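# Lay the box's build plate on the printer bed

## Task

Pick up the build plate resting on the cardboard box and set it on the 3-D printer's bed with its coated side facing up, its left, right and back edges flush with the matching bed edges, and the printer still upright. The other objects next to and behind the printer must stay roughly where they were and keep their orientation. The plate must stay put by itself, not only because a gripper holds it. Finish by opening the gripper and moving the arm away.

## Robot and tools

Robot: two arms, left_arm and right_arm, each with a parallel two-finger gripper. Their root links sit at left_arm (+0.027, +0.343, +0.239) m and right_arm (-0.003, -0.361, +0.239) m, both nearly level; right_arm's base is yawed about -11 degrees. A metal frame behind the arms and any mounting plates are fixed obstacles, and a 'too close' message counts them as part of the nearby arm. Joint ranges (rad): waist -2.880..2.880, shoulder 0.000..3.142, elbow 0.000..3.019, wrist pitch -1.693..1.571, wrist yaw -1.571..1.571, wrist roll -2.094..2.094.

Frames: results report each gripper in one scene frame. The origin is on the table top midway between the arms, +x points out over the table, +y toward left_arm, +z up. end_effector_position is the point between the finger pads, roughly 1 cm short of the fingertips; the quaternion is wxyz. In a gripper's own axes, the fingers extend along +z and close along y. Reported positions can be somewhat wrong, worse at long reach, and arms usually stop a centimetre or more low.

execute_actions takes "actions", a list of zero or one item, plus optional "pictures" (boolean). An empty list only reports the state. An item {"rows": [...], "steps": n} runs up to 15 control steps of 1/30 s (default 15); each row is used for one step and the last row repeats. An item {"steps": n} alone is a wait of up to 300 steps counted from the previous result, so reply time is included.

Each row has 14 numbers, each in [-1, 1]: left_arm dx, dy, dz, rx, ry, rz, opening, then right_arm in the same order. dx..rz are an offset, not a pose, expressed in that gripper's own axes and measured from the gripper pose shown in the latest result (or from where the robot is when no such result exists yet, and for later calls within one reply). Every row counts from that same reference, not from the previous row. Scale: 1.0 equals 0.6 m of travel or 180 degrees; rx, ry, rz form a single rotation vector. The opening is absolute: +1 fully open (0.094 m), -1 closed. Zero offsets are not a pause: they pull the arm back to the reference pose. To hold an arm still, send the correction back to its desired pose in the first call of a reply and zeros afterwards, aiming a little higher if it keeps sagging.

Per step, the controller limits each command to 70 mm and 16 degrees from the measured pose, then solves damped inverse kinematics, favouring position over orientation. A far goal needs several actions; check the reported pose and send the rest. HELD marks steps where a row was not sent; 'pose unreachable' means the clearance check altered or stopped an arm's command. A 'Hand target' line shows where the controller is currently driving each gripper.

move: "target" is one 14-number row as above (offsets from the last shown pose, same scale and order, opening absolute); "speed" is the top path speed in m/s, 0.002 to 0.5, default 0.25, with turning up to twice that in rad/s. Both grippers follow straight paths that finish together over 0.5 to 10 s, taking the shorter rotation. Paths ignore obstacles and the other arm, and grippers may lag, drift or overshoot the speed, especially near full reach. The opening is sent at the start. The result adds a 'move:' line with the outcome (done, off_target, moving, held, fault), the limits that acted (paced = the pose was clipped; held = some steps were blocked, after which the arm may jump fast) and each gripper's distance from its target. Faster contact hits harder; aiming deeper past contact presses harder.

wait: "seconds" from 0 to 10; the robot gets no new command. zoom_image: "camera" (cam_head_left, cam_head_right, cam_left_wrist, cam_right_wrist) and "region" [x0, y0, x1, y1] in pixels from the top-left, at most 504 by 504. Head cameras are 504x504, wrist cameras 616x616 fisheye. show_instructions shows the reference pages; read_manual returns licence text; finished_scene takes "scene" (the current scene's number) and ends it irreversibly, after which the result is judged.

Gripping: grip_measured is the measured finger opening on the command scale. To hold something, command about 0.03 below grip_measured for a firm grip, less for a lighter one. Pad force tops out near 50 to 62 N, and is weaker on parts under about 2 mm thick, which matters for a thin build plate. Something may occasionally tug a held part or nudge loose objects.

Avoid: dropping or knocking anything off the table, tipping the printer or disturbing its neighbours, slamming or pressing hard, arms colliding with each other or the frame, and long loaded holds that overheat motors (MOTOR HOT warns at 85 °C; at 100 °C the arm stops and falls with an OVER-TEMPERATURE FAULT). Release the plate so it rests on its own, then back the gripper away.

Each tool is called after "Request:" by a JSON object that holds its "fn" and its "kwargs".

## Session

Request:
{"fn": "show_instructions", "kwargs": {}}

Request:
{"fn": "execute_actions", "kwargs": {"actions": []}}

Reference images for this scene: printer card page 5.

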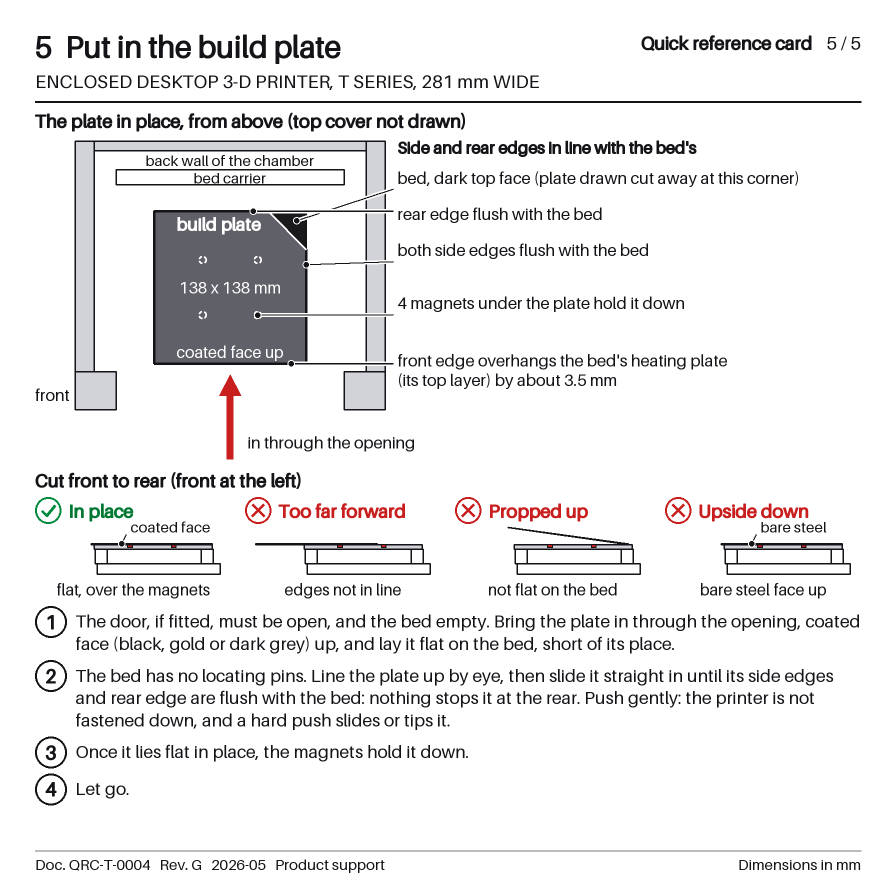

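Scene clock: 0.00 s of 4350.00 s.
left_arm: end_effector_position=(+0.4929, +0.3648, +0.2561) grip_measured=+1.000 end_effector_quat_wxyz=(+0.385, -0.028, +0.922, +0.010) | right_arm: end_effector_position=(+0.4451, -0.4510, +0.2493) grip_measured=+1.000 end_effector_quat_wxyz=(+0.374, +0.094, +0.922, -0.030)
Joint positions: left_arm=[ 0.011  1.55   0.559  0.213 -0.011 -0.013  0.094] | right_arm=[-0.011  1.549  0.542  0.209 -0.012  0.007  0.094]
Joint velocities: left_arm=[-0.024 -0.005  0.002 -0.007 -0.007 -0.007  0.   ] | right_arm=[ 0.005 -0.005  0.002 -0.022 -0.007 -0.037  0.   ]
Joint torques (N m, as the arm reports them, + toward a larger angle): no reading
Motor temperatures (°C, as the motors report them): left_arm=[21 21 22 21 22 18] | right_arm=[21 23 23 21 20 21]
Hand target (left_arm): +0.502, +0.365, +0.263; +0.395, -0.028, +0.918, +0.010
Hand target (right_arm): +0.453, -0.453, +0.255; +0.382, +0.094, +0.919, -0.031

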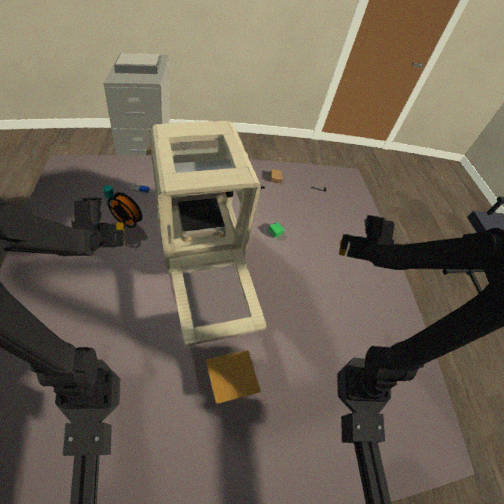

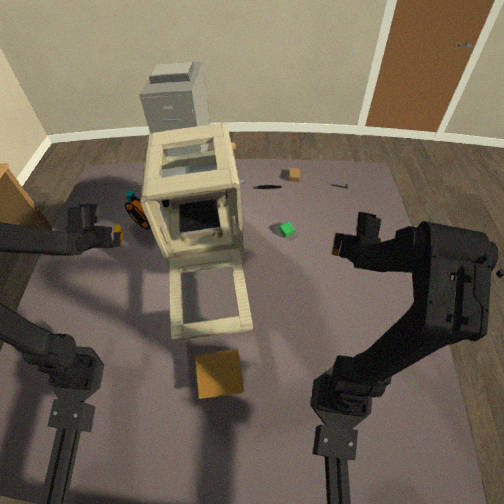

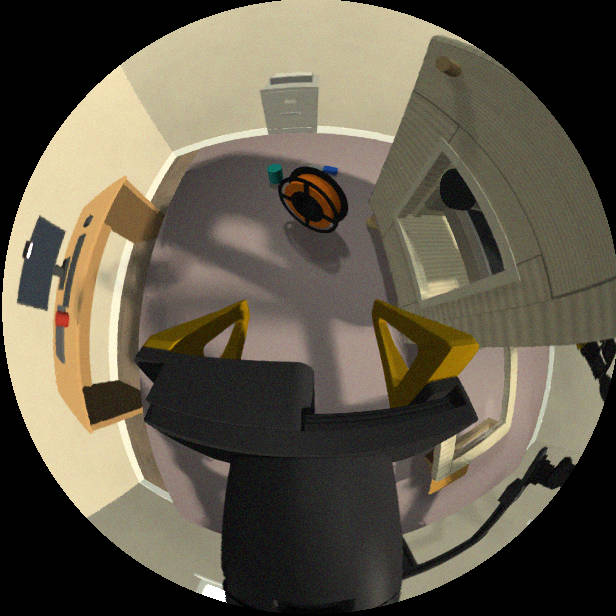

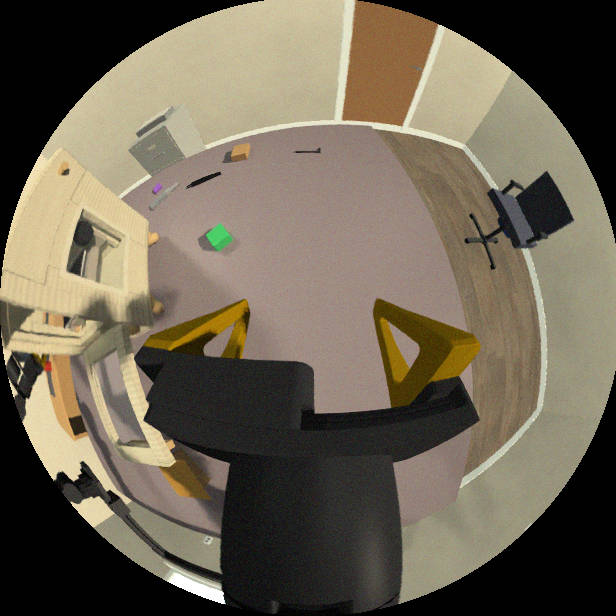

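Request:
{"fn": "move", "kwargs": {"target": [0.3,-0.417,-0.31,0.003,-0.321,0.562,-0.2,0,0,0,0,0,0,1], "speed": 0.3}}

Request:
{"fn": "move", "kwargs": {"target": [-0.4,-0.17,-0.17,-0.05,0,0,-0.2,0,0,0,0,0,0,1], "speed": 0.15}}

Request:
{"fn": "move", "kwargs": {"target": [0,-0.18,0,0,0,0,-0.2,0,0,0,0,0,0,1], "speed": 0.08}}

Scene clock: 6.13 s of 4350.00 s.
left_arm: end_effector_position=(+0.2472, +0.1017, +0.2583) grip_measured=-0.198 end_effector_quat_wxyz=(+0.523, +0.707, +0.388, +0.277) | right_arm: end_effector_position=(+0.4451, -0.4510, +0.2493) grip_measured=+1.000 end_effector_quat_wxyz=(+0.374, +0.094, +0.922, -0.030)
Joint positions: left_arm=[-1.099  1.947  0.053  1.555 -0.462  1.402  0.038] | right_arm=[-0.011  1.549  0.542  0.209 -0.012  0.007  0.094]
Joint velocities: left_arm=[ 0.005 -0.005  0.007 -0.017  0.051 -0.022  0.   ] | right_arm=[-0.005 -0.005 -0.002 -0.002  0.066 -0.051  0.   ]
Joint torques (N m, as the arm reports them, + toward a larger angle): left_arm=[-0.16 -6.33 -1.07  2.49 -0.07 -0.05] | right_arm=[  0.74 -12.09   6.83   1.73   0.11   0.01]
Motor temperatures (°C, as the motors report them): left_arm=[21 21 22 21 22 18] | right_arm=[21 24 23 21 20 21]
Hand target (left_arm): +0.244, +0.102, +0.263; +0.529, +0.706, +0.380, +0.278
Hand target (right_arm): +0.445, -0.451, +0.249; +0.374, +0.094, +0.922, -0.030
Off the commanded pose (left_arm): 0.003 m, 10 deg.
Off the commanded pose (right_arm): 0.000 m, 0 deg.
joint sent to its limit (left arm) — the command would take joint 4 (wrist pitch) past its upper limit, so that joint was sent only as far as its limit.
move: off_target (left_arm)
camera_calibration (this result's frames):
cam_left_wrist: T_world_to_cam=[[-0.25199, 0.150694, -0.955925, 0.296433], [-0.0228861, 0.986597, 0.161562, -0.130979], [0.967459, 0.0625894, -0.245164, -0.0625229], [0, 0, 0, 1]] pos_world=[0.132189, 0.0884661, 0.289201]

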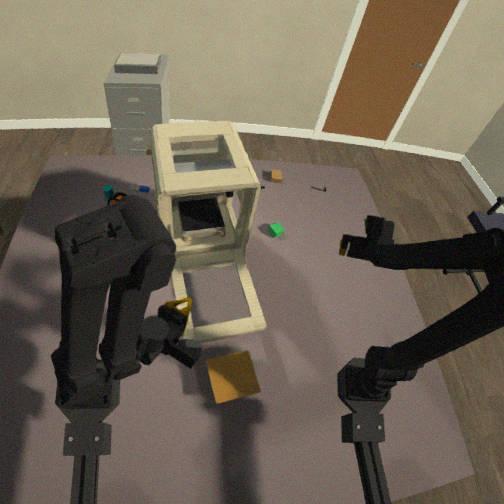

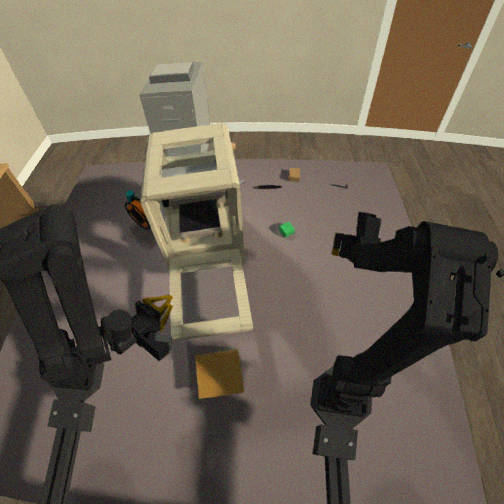

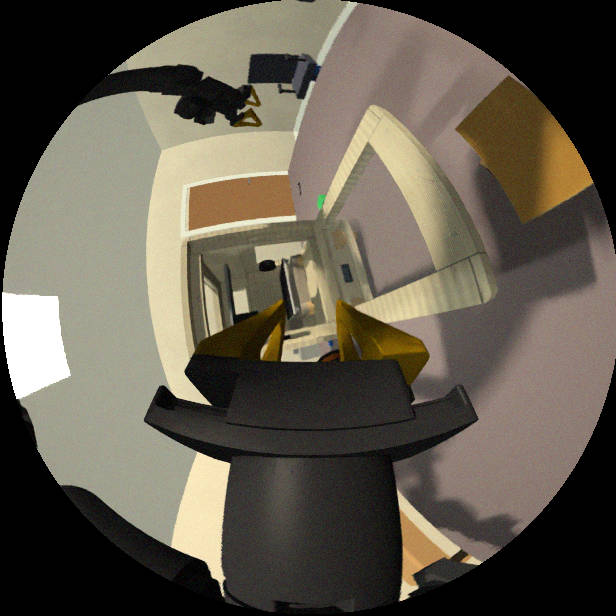

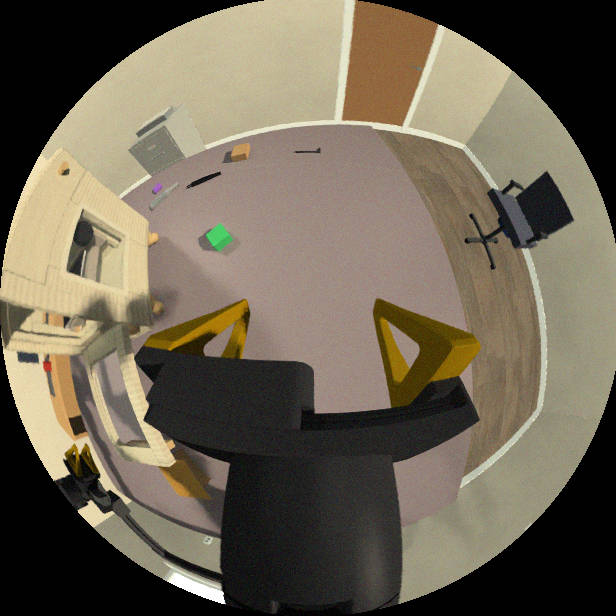

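Scene clock: 8.93 s of 4350.00 s.
left_arm: end_effector_position=(+0.0124, -0.0190, +0.1857) grip_measured=-0.198 end_effector_quat_wxyz=(+0.575, +0.669, +0.351, +0.316) | right_arm: end_effector_position=(+0.4451, -0.4510, +0.2493) grip_measured=+1.000 end_effector_quat_wxyz=(+0.374, +0.094, +0.922, -0.030)
Joint positions: left_arm=[-2.129  2.11   0.56   0.372 -1.42   0.418  0.038] | right_arm=[-0.011  1.549  0.542  0.209 -0.012  0.007  0.094]
Joint velocities: left_arm=[-0.015 -0.015  0.037 -0.149 -0.007 -0.183 -0.   ] | right_arm=[-0.015 -0.005 -0.002  0.017 -0.066 -0.037  0.   ]
Joint torques (N m, as the arm reports them, + toward a larger angle): left_arm=[  0.46 -12.88   2.22   0.05  -0.54  -0.23] | right_arm=[  1.12 -12.68   6.82   1.65   0.06   0.02]
Motor temperatures (°C, as the motors report them): left_arm=[21 21 22 21 22 18] | right_arm=[21 24 23 21 20 21]
Hand target (left_arm): +0.005, -0.026, +0.192; +0.582, +0.663, +0.361, +0.302
Hand target (right_arm): +0.445, -0.451, +0.249; +0.374, +0.094, +0.922, -0.030
Off the commanded pose (left_arm): 0.015 m, 2 deg.
Off the commanded pose (right_arm): 0.000 m, 0 deg.
move: off_target (left_arm)
camera_calibration (this result's frames):
cam_left_wrist: T_world_to_cam=[[-0.0998614, 0.0923464, -0.990707, 0.189586], [-0.0328625, 0.994834, 0.0960436, 0.00688102], [0.994459, 0.0421481, -0.0963108, 0.125972], [0, 0, 0, 1]] pos_world=[-0.106115, -0.0296625, 0.199295]

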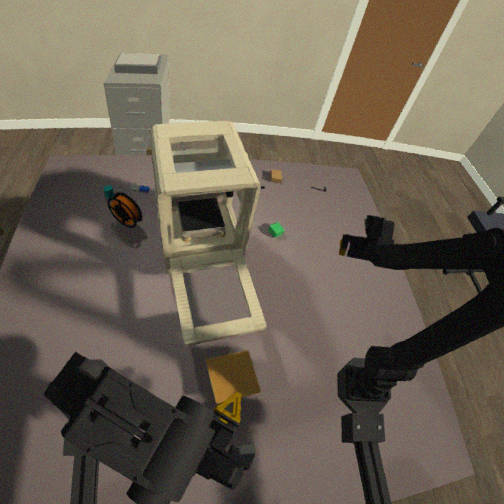

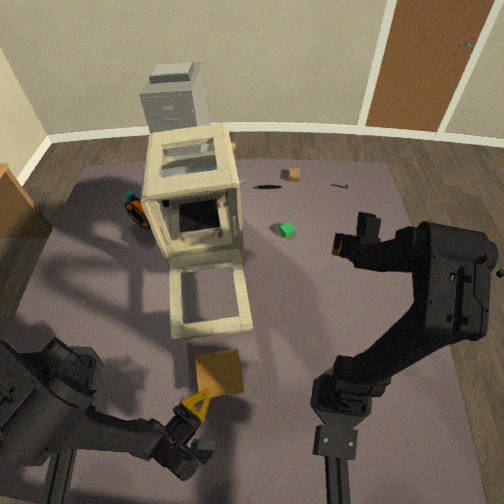

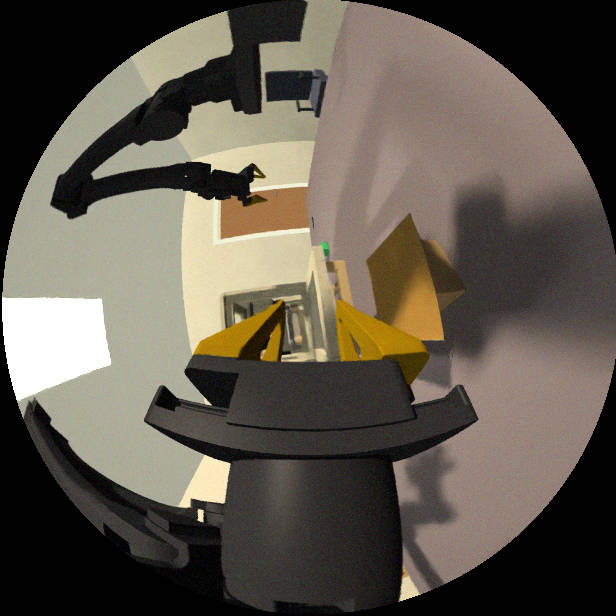

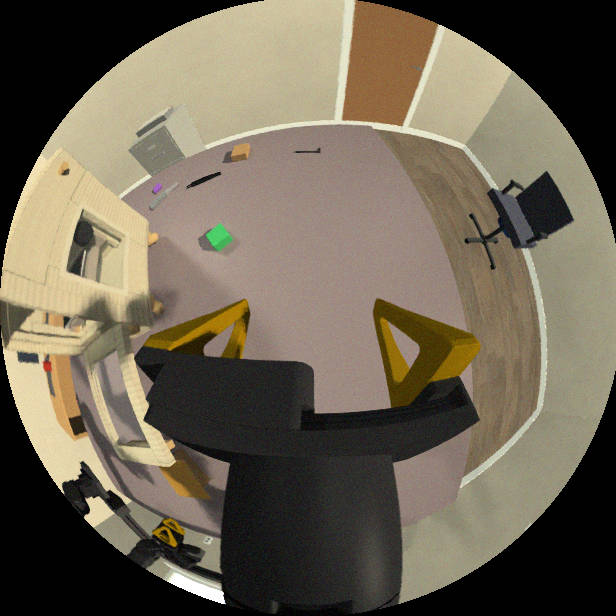

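Scene clock: 10.63 s of 4350.00 s.
left_arm: end_effector_position=(+0.0053, -0.0080, +0.0829) grip_measured=-0.198 end_effector_quat_wxyz=(+0.574, +0.669, +0.353, +0.315) | right_arm: end_effector_position=(+0.4451, -0.4510, +0.2493) grip_measured=+1.000 end_effector_quat_wxyz=(+0.374, +0.094, +0.922, -0.030)
Joint positions: left_arm=[-2.167  2.454  0.72   0.293 -1.428  0.15   0.038] | right_arm=[-0.011  1.549  0.542  0.209 -0.012  0.007  0.094]
Joint velocities: left_arm=[-0.015  0.005  0.022 -0.085 -0.007 -0.139 -0.   ] | right_arm=[-0.005 -0.005  0.012 -0.007  0.066 -0.051  0.   ]
Joint torques (N m, as the arm reports them, + toward a larger angle): left_arm=[ -0.86 -10.89   0.19  -0.45  -0.74  -0.25] | right_arm=[  0.53 -12.58   6.91   1.89   0.14   0.  ]
Motor temperatures (°C, as the motors report them): left_arm=[21 21 22 21 23 18] | right_arm=[21 24 24 21 20 21]
Hand target (left_arm): +0.002, -0.006, +0.079; +0.576, +0.669, +0.349, +0.313
Hand target (right_arm): +0.445, -0.451, +0.249; +0.374, +0.094, +0.922, -0.030
Off the commanded pose (left_arm): 0.006 m, 0 deg.
Off the commanded pose (right_arm): 0.000 m, 0 deg.
move: done
camera_calibration (this result's frames):
cam_left_wrist: T_world_to_cam=[[-0.103515, 0.0918132, -0.990381, 0.0859793], [-0.0345533, 0.994797, 0.0958342, 0.00557723], [0.994027, 0.0441412, -0.0998044, 0.123004], [0, 0, 0, 1]] pos_world=[-0.113176, -0.0188718, 0.0968941]

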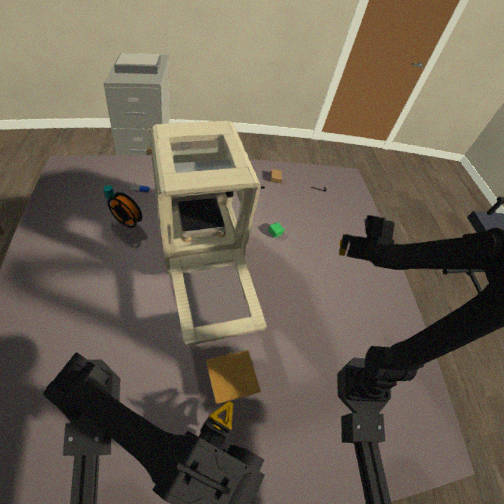

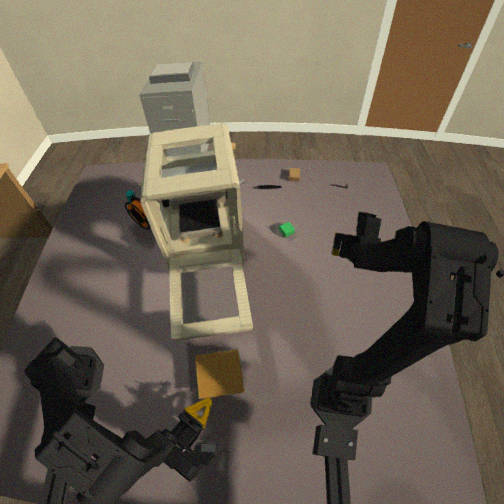

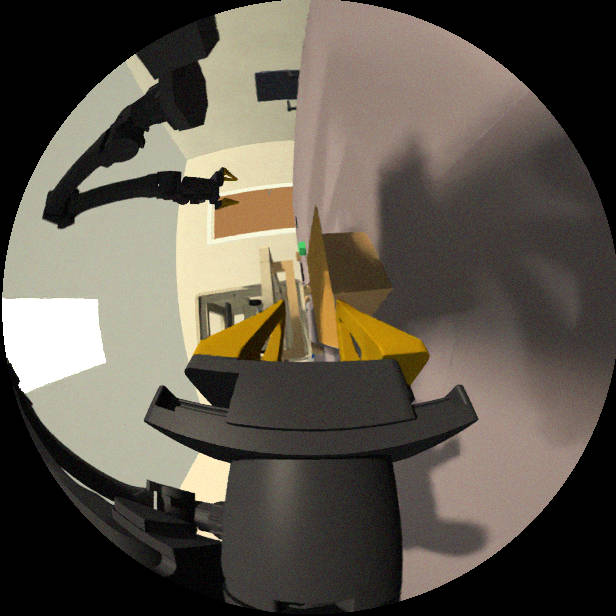

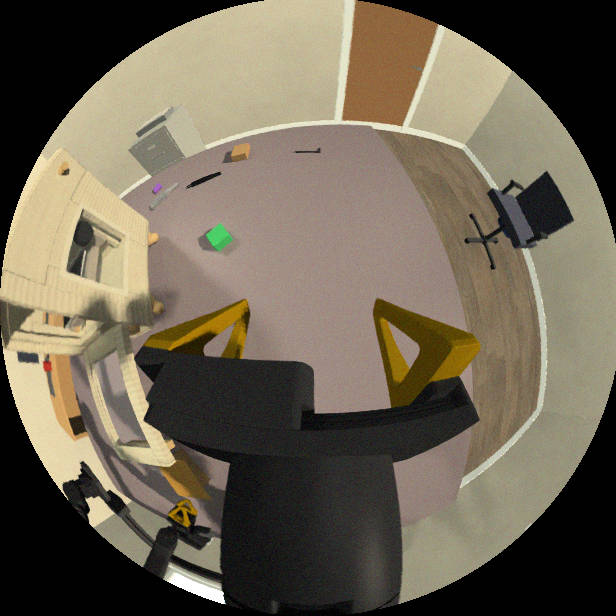

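Request:
{"fn": "move", "kwargs": {"target": [-0.085,-0.017,0.08,-0.01,0.045,-0.01,-0.2,0,0,0,0,0,0,1], "speed": 0.05}}

Request:
{"fn": "move", "kwargs": {"target": [0.02,0.008,0.085,0,0.03,0,-0.2,0,0,0,0,0,0,1], "speed": 0.03}}

Request:
{"fn": "zoom_image", "kwargs": {"camera": "cam_head_right", "region": [170, 330, 280, 440]}}

Scene clock: 15.77 s of 4350.00 s.
left_arm: end_effector_position=(+0.0086, -0.0784, +0.0712) grip_measured=-0.198 end_effector_quat_wxyz=(+0.568, +0.633, +0.393, +0.349) | right_arm: end_effector_position=(+0.4451, -0.4510, +0.2493) grip_measured=+1.000 end_effector_quat_wxyz=(+0.374, +0.094, +0.922, -0.030)
Joint positions: left_arm=[-2.061  2.49   0.965 -0.    -1.461  0.043  0.038] | right_arm=[-0.011  1.549  0.542  0.209 -0.012  0.007  0.094]
Joint velocities: left_arm=[-0.015 -0.005 -0.002 -0.115 -0.037 -0.125  0.   ] | right_arm=[-0.005 -0.005 -0.012  0.012 -0.022 -0.11   0.   ]
Joint torques (N m, as the arm reports them, + toward a larger angle): left_arm=[  1.99 -12.97   1.92  -0.23  -0.78  -0.36] | right_arm=[  0.61 -12.5    6.86   1.7    0.08   0.04]
Motor temperatures (°C, as the motors report them): left_arm=[21 21 22 21 23 18] | right_arm=[21 24 24 21 20 21]
Hand target (left_arm): +0.015, -0.075, +0.063; +0.565, +0.631, +0.395, +0.357
Hand target (right_arm): +0.445, -0.451, +0.249; +0.374, +0.094, +0.922, -0.030
Off the commanded pose (left_arm): 0.010 m, 1 deg.
Off the commanded pose (right_arm): 0.000 m, 0 deg.
After step 90, 0.37 s passed at rest.
move: done
camera_calibration (this result's frames):
cam_left_wrist: T_world_to_cam=[[-0.0954815, 0.0446363, -0.99443, 0.0777311], [-0.156955, 0.985823, 0.0593202, 0.0798373], [0.982979, 0.161745, -0.0871219, 0.130072], [0, 0, 0, 1]] pos_world=[-0.107905, -0.103214, 0.0838943]

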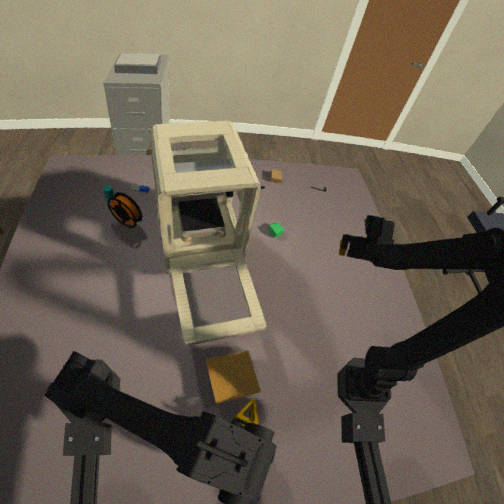

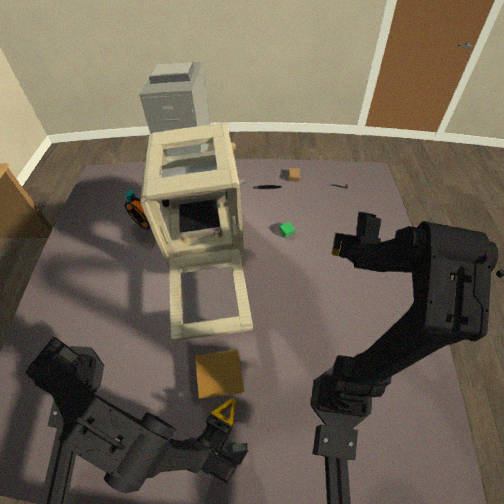

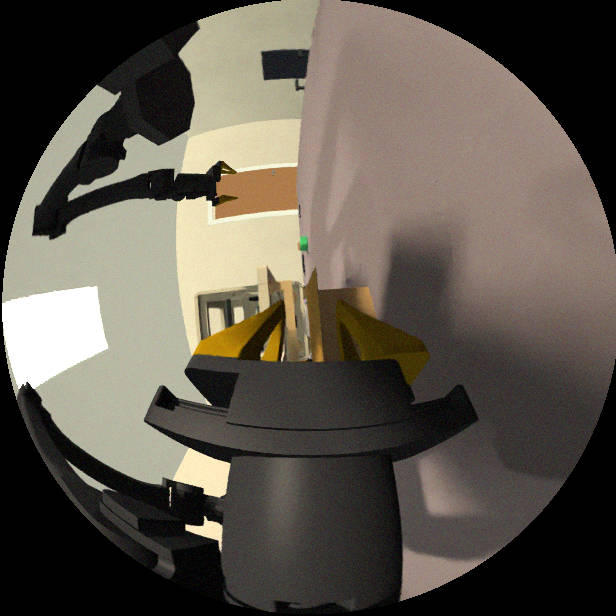

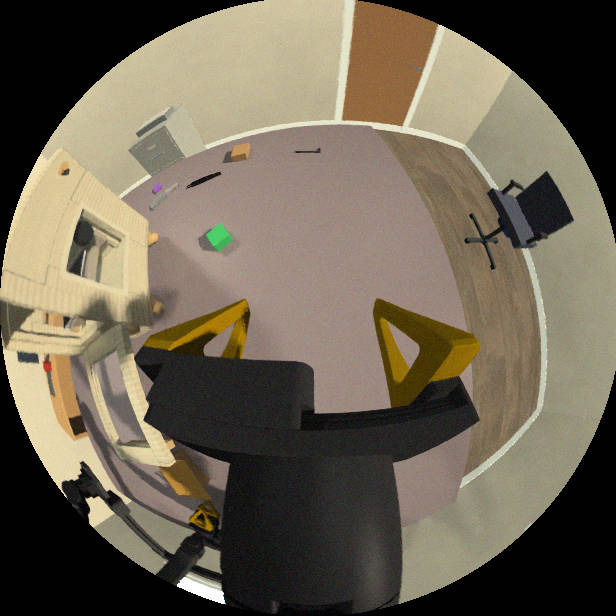

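Scene clock: 17.80 s of 4350.00 s.
left_arm: end_effector_position=(+0.0530, -0.0955, +0.0752) grip_measured=-0.198 end_effector_quat_wxyz=(+0.554, +0.612, +0.423, +0.373) | right_arm: end_effector_position=(+0.4451, -0.4510, +0.2493) grip_measured=+1.000 end_effector_quat_wxyz=(+0.374, +0.094, +0.922, -0.030)
Joint positions: left_arm=[-1.941  2.49   0.952  0.277 -1.46   0.301  0.038] | right_arm=[-0.011  1.549  0.542  0.209 -0.012  0.007  0.094]
Joint velocities: left_arm=[ 0.015  0.005 -0.007  0.076 -0.066  0.139 -0.   ] | right_arm=[-0.005 -0.005  0.017  0.007 -0.095 -0.081  0.   ]
Joint torques (N m, as the arm reports them, + toward a larger angle): left_arm=[  1.01 -13.71   0.6    1.38  -0.41  -0.06] | right_arm=[  0.71 -12.94   6.7    1.65   0.07   0.03]
Motor temperatures (°C, as the motors report them): left_arm=[21 21 22 21 23 18] | right_arm=[21 24 24 21 20 21]
Hand target (left_arm): +0.060, -0.090, +0.070; +0.548, +0.615, +0.421, +0.380
Hand target (right_arm): +0.445, -0.451, +0.249; +0.374, +0.094, +0.922, -0.030
Off the commanded pose (left_arm): 0.010 m, 1 deg.
Off the commanded pose (right_arm): 0.000 m, 0 deg.
move: done
camera_calibration (this result's frames):
cam_left_wrist: T_world_to_cam=[[-0.0975787, 0.0271046, -0.994859, 0.0851118], [-0.247208, 0.96764, 0.0506099, 0.107075], [0.964037, 0.250875, -0.0877205, 0.0991204], [0, 0, 0, 1]] pos_world=[-0.0607809, -0.130784, 0.08795]

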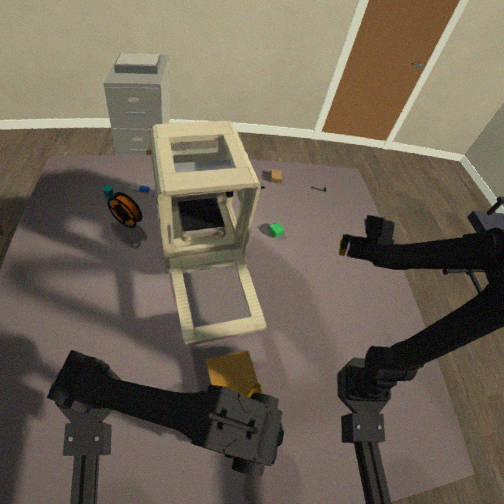

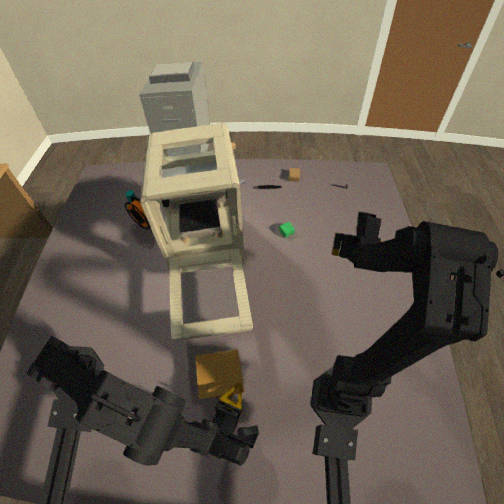

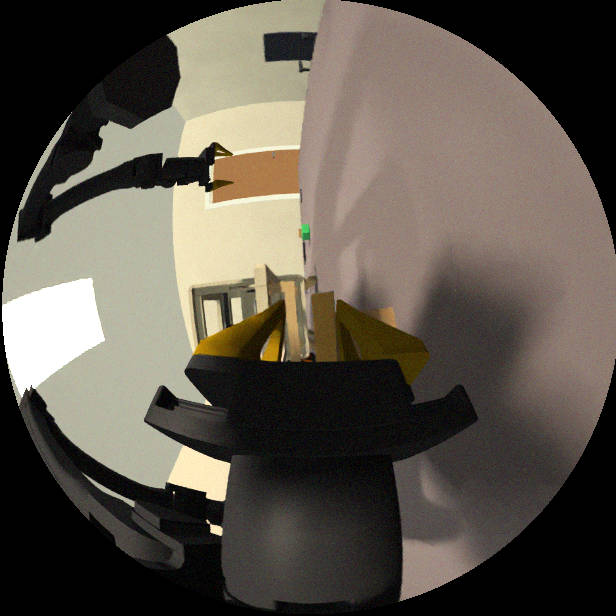

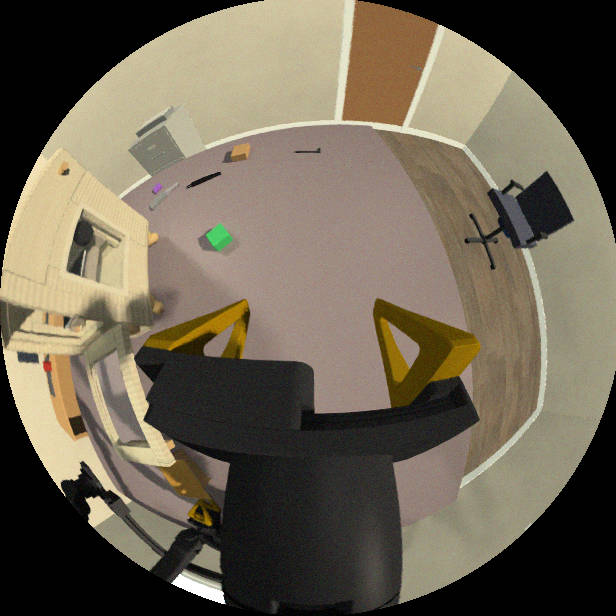

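Region (170, 330, 280, 440) of cam_head_right's 504x504 image, scaled by 4.582, with more detail than that image has.

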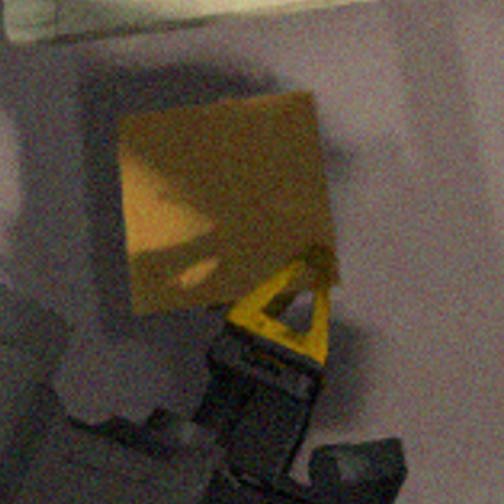

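Go lower, left, deeper.

Request:
{"fn": "move", "kwargs": {"target": [0.04,-0.022,0.028,0,0.03,0,-0.2,0,0,0,0,0,0,1], "speed": 0.02}}

Request:
{"fn": "zoom_image", "kwargs": {"camera": "cam_head_right", "region": [170, 330, 280, 440]}}

Scene clock: 21.73 s of 4350.00 s.
left_arm: end_effector_position=(+0.0685, -0.0830, +0.0687) grip_measured=-0.198 end_effector_quat_wxyz=(+0.541, +0.598, +0.444, +0.391) | right_arm: end_effector_position=(+0.4451, -0.4510, +0.2493) grip_measured=+1.000 end_effector_quat_wxyz=(+0.374, +0.094, +0.922, -0.030)
Joint positions: left_arm=[-1.915  2.501  1.015 -0.146 -1.463 -0.071  0.038] | right_arm=[-0.011  1.549  0.542  0.209 -0.012  0.007  0.094]
Joint velocities: left_arm=[-0.005 -0.005  0.017 -0.129  0.022 -0.066  0.   ] | right_arm=[ 0.005 -0.005 -0.012  0.002  0.007 -0.051  0.   ]
Joint torques (N m, as the arm reports them, + toward a larger angle): left_arm=[  1.75 -13.51   2.14  -0.35  -0.74  -0.27] | right_arm=[  0.69 -12.42   6.84   1.76   0.16   0.06]
Motor temperatures (°C, as the motors report them): left_arm=[21 21 22 21 23 18] | right_arm=[21 24 24 21 20 21]
Hand target (left_arm): +0.076, -0.079, +0.060; +0.536, +0.595, +0.446, +0.399
Hand target (right_arm): +0.445, -0.451, +0.249; +0.374, +0.094, +0.922, -0.030
Off the commanded pose (left_arm): 0.012 m, 2 deg.
Off the commanded pose (right_arm): 0.000 m, 0 deg.
move: off_target (left_arm)
camera_calibration (this result's frames):
cam_left_wrist: T_world_to_cam=[[-0.101243, 0.0223097, -0.994612, 0.0797488], [-0.311312, 0.94883, 0.0529715, 0.101785], [0.944899, 0.314997, -0.0891168, 0.0871966], [0, 0, 0, 1]] pos_world=[-0.0426312, -0.125822, 0.0816981]

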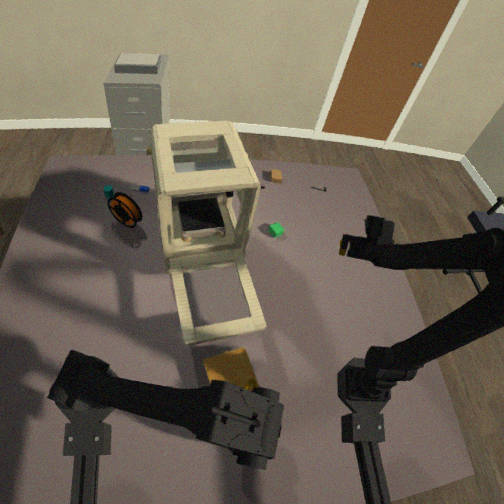

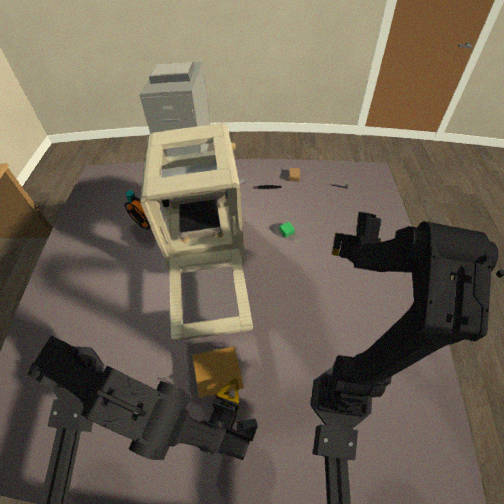

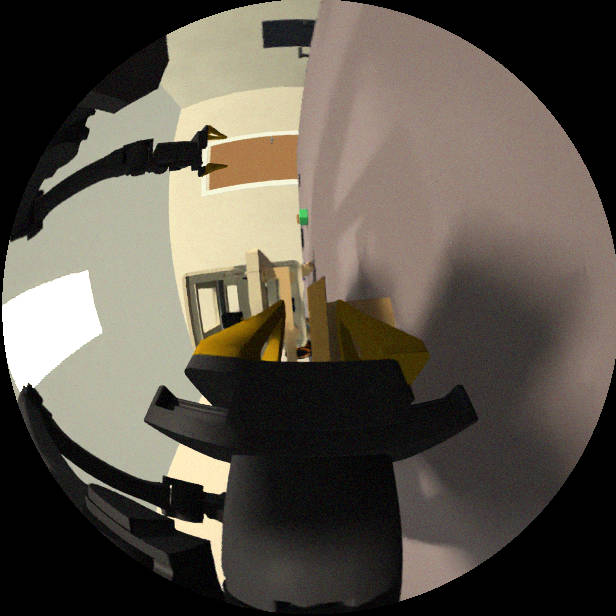

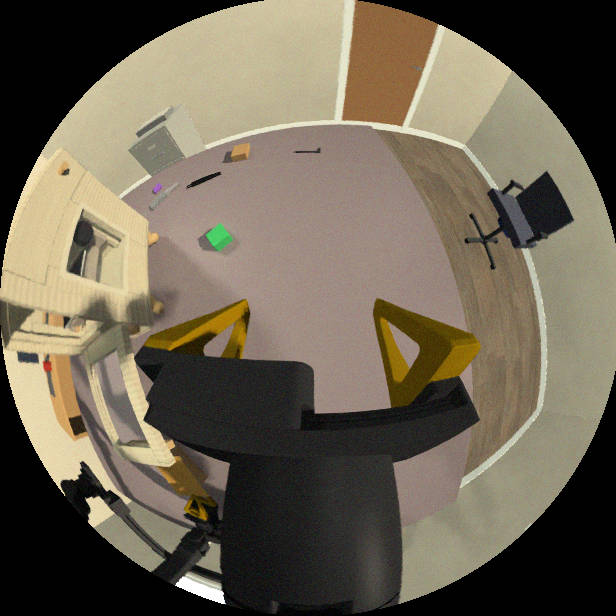

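Region (170, 330, 280, 440) of cam_head_right's 504x504 image, scaled by 4.582, with more detail than that image has.

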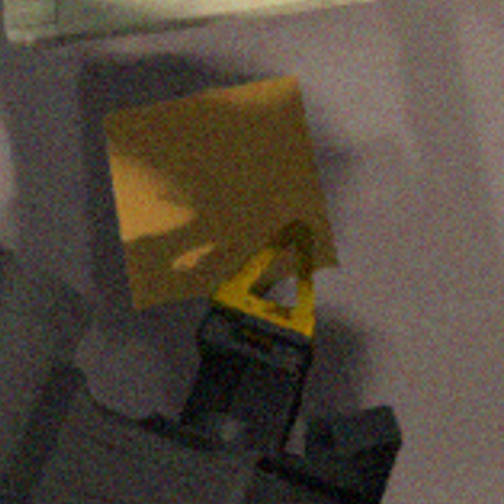

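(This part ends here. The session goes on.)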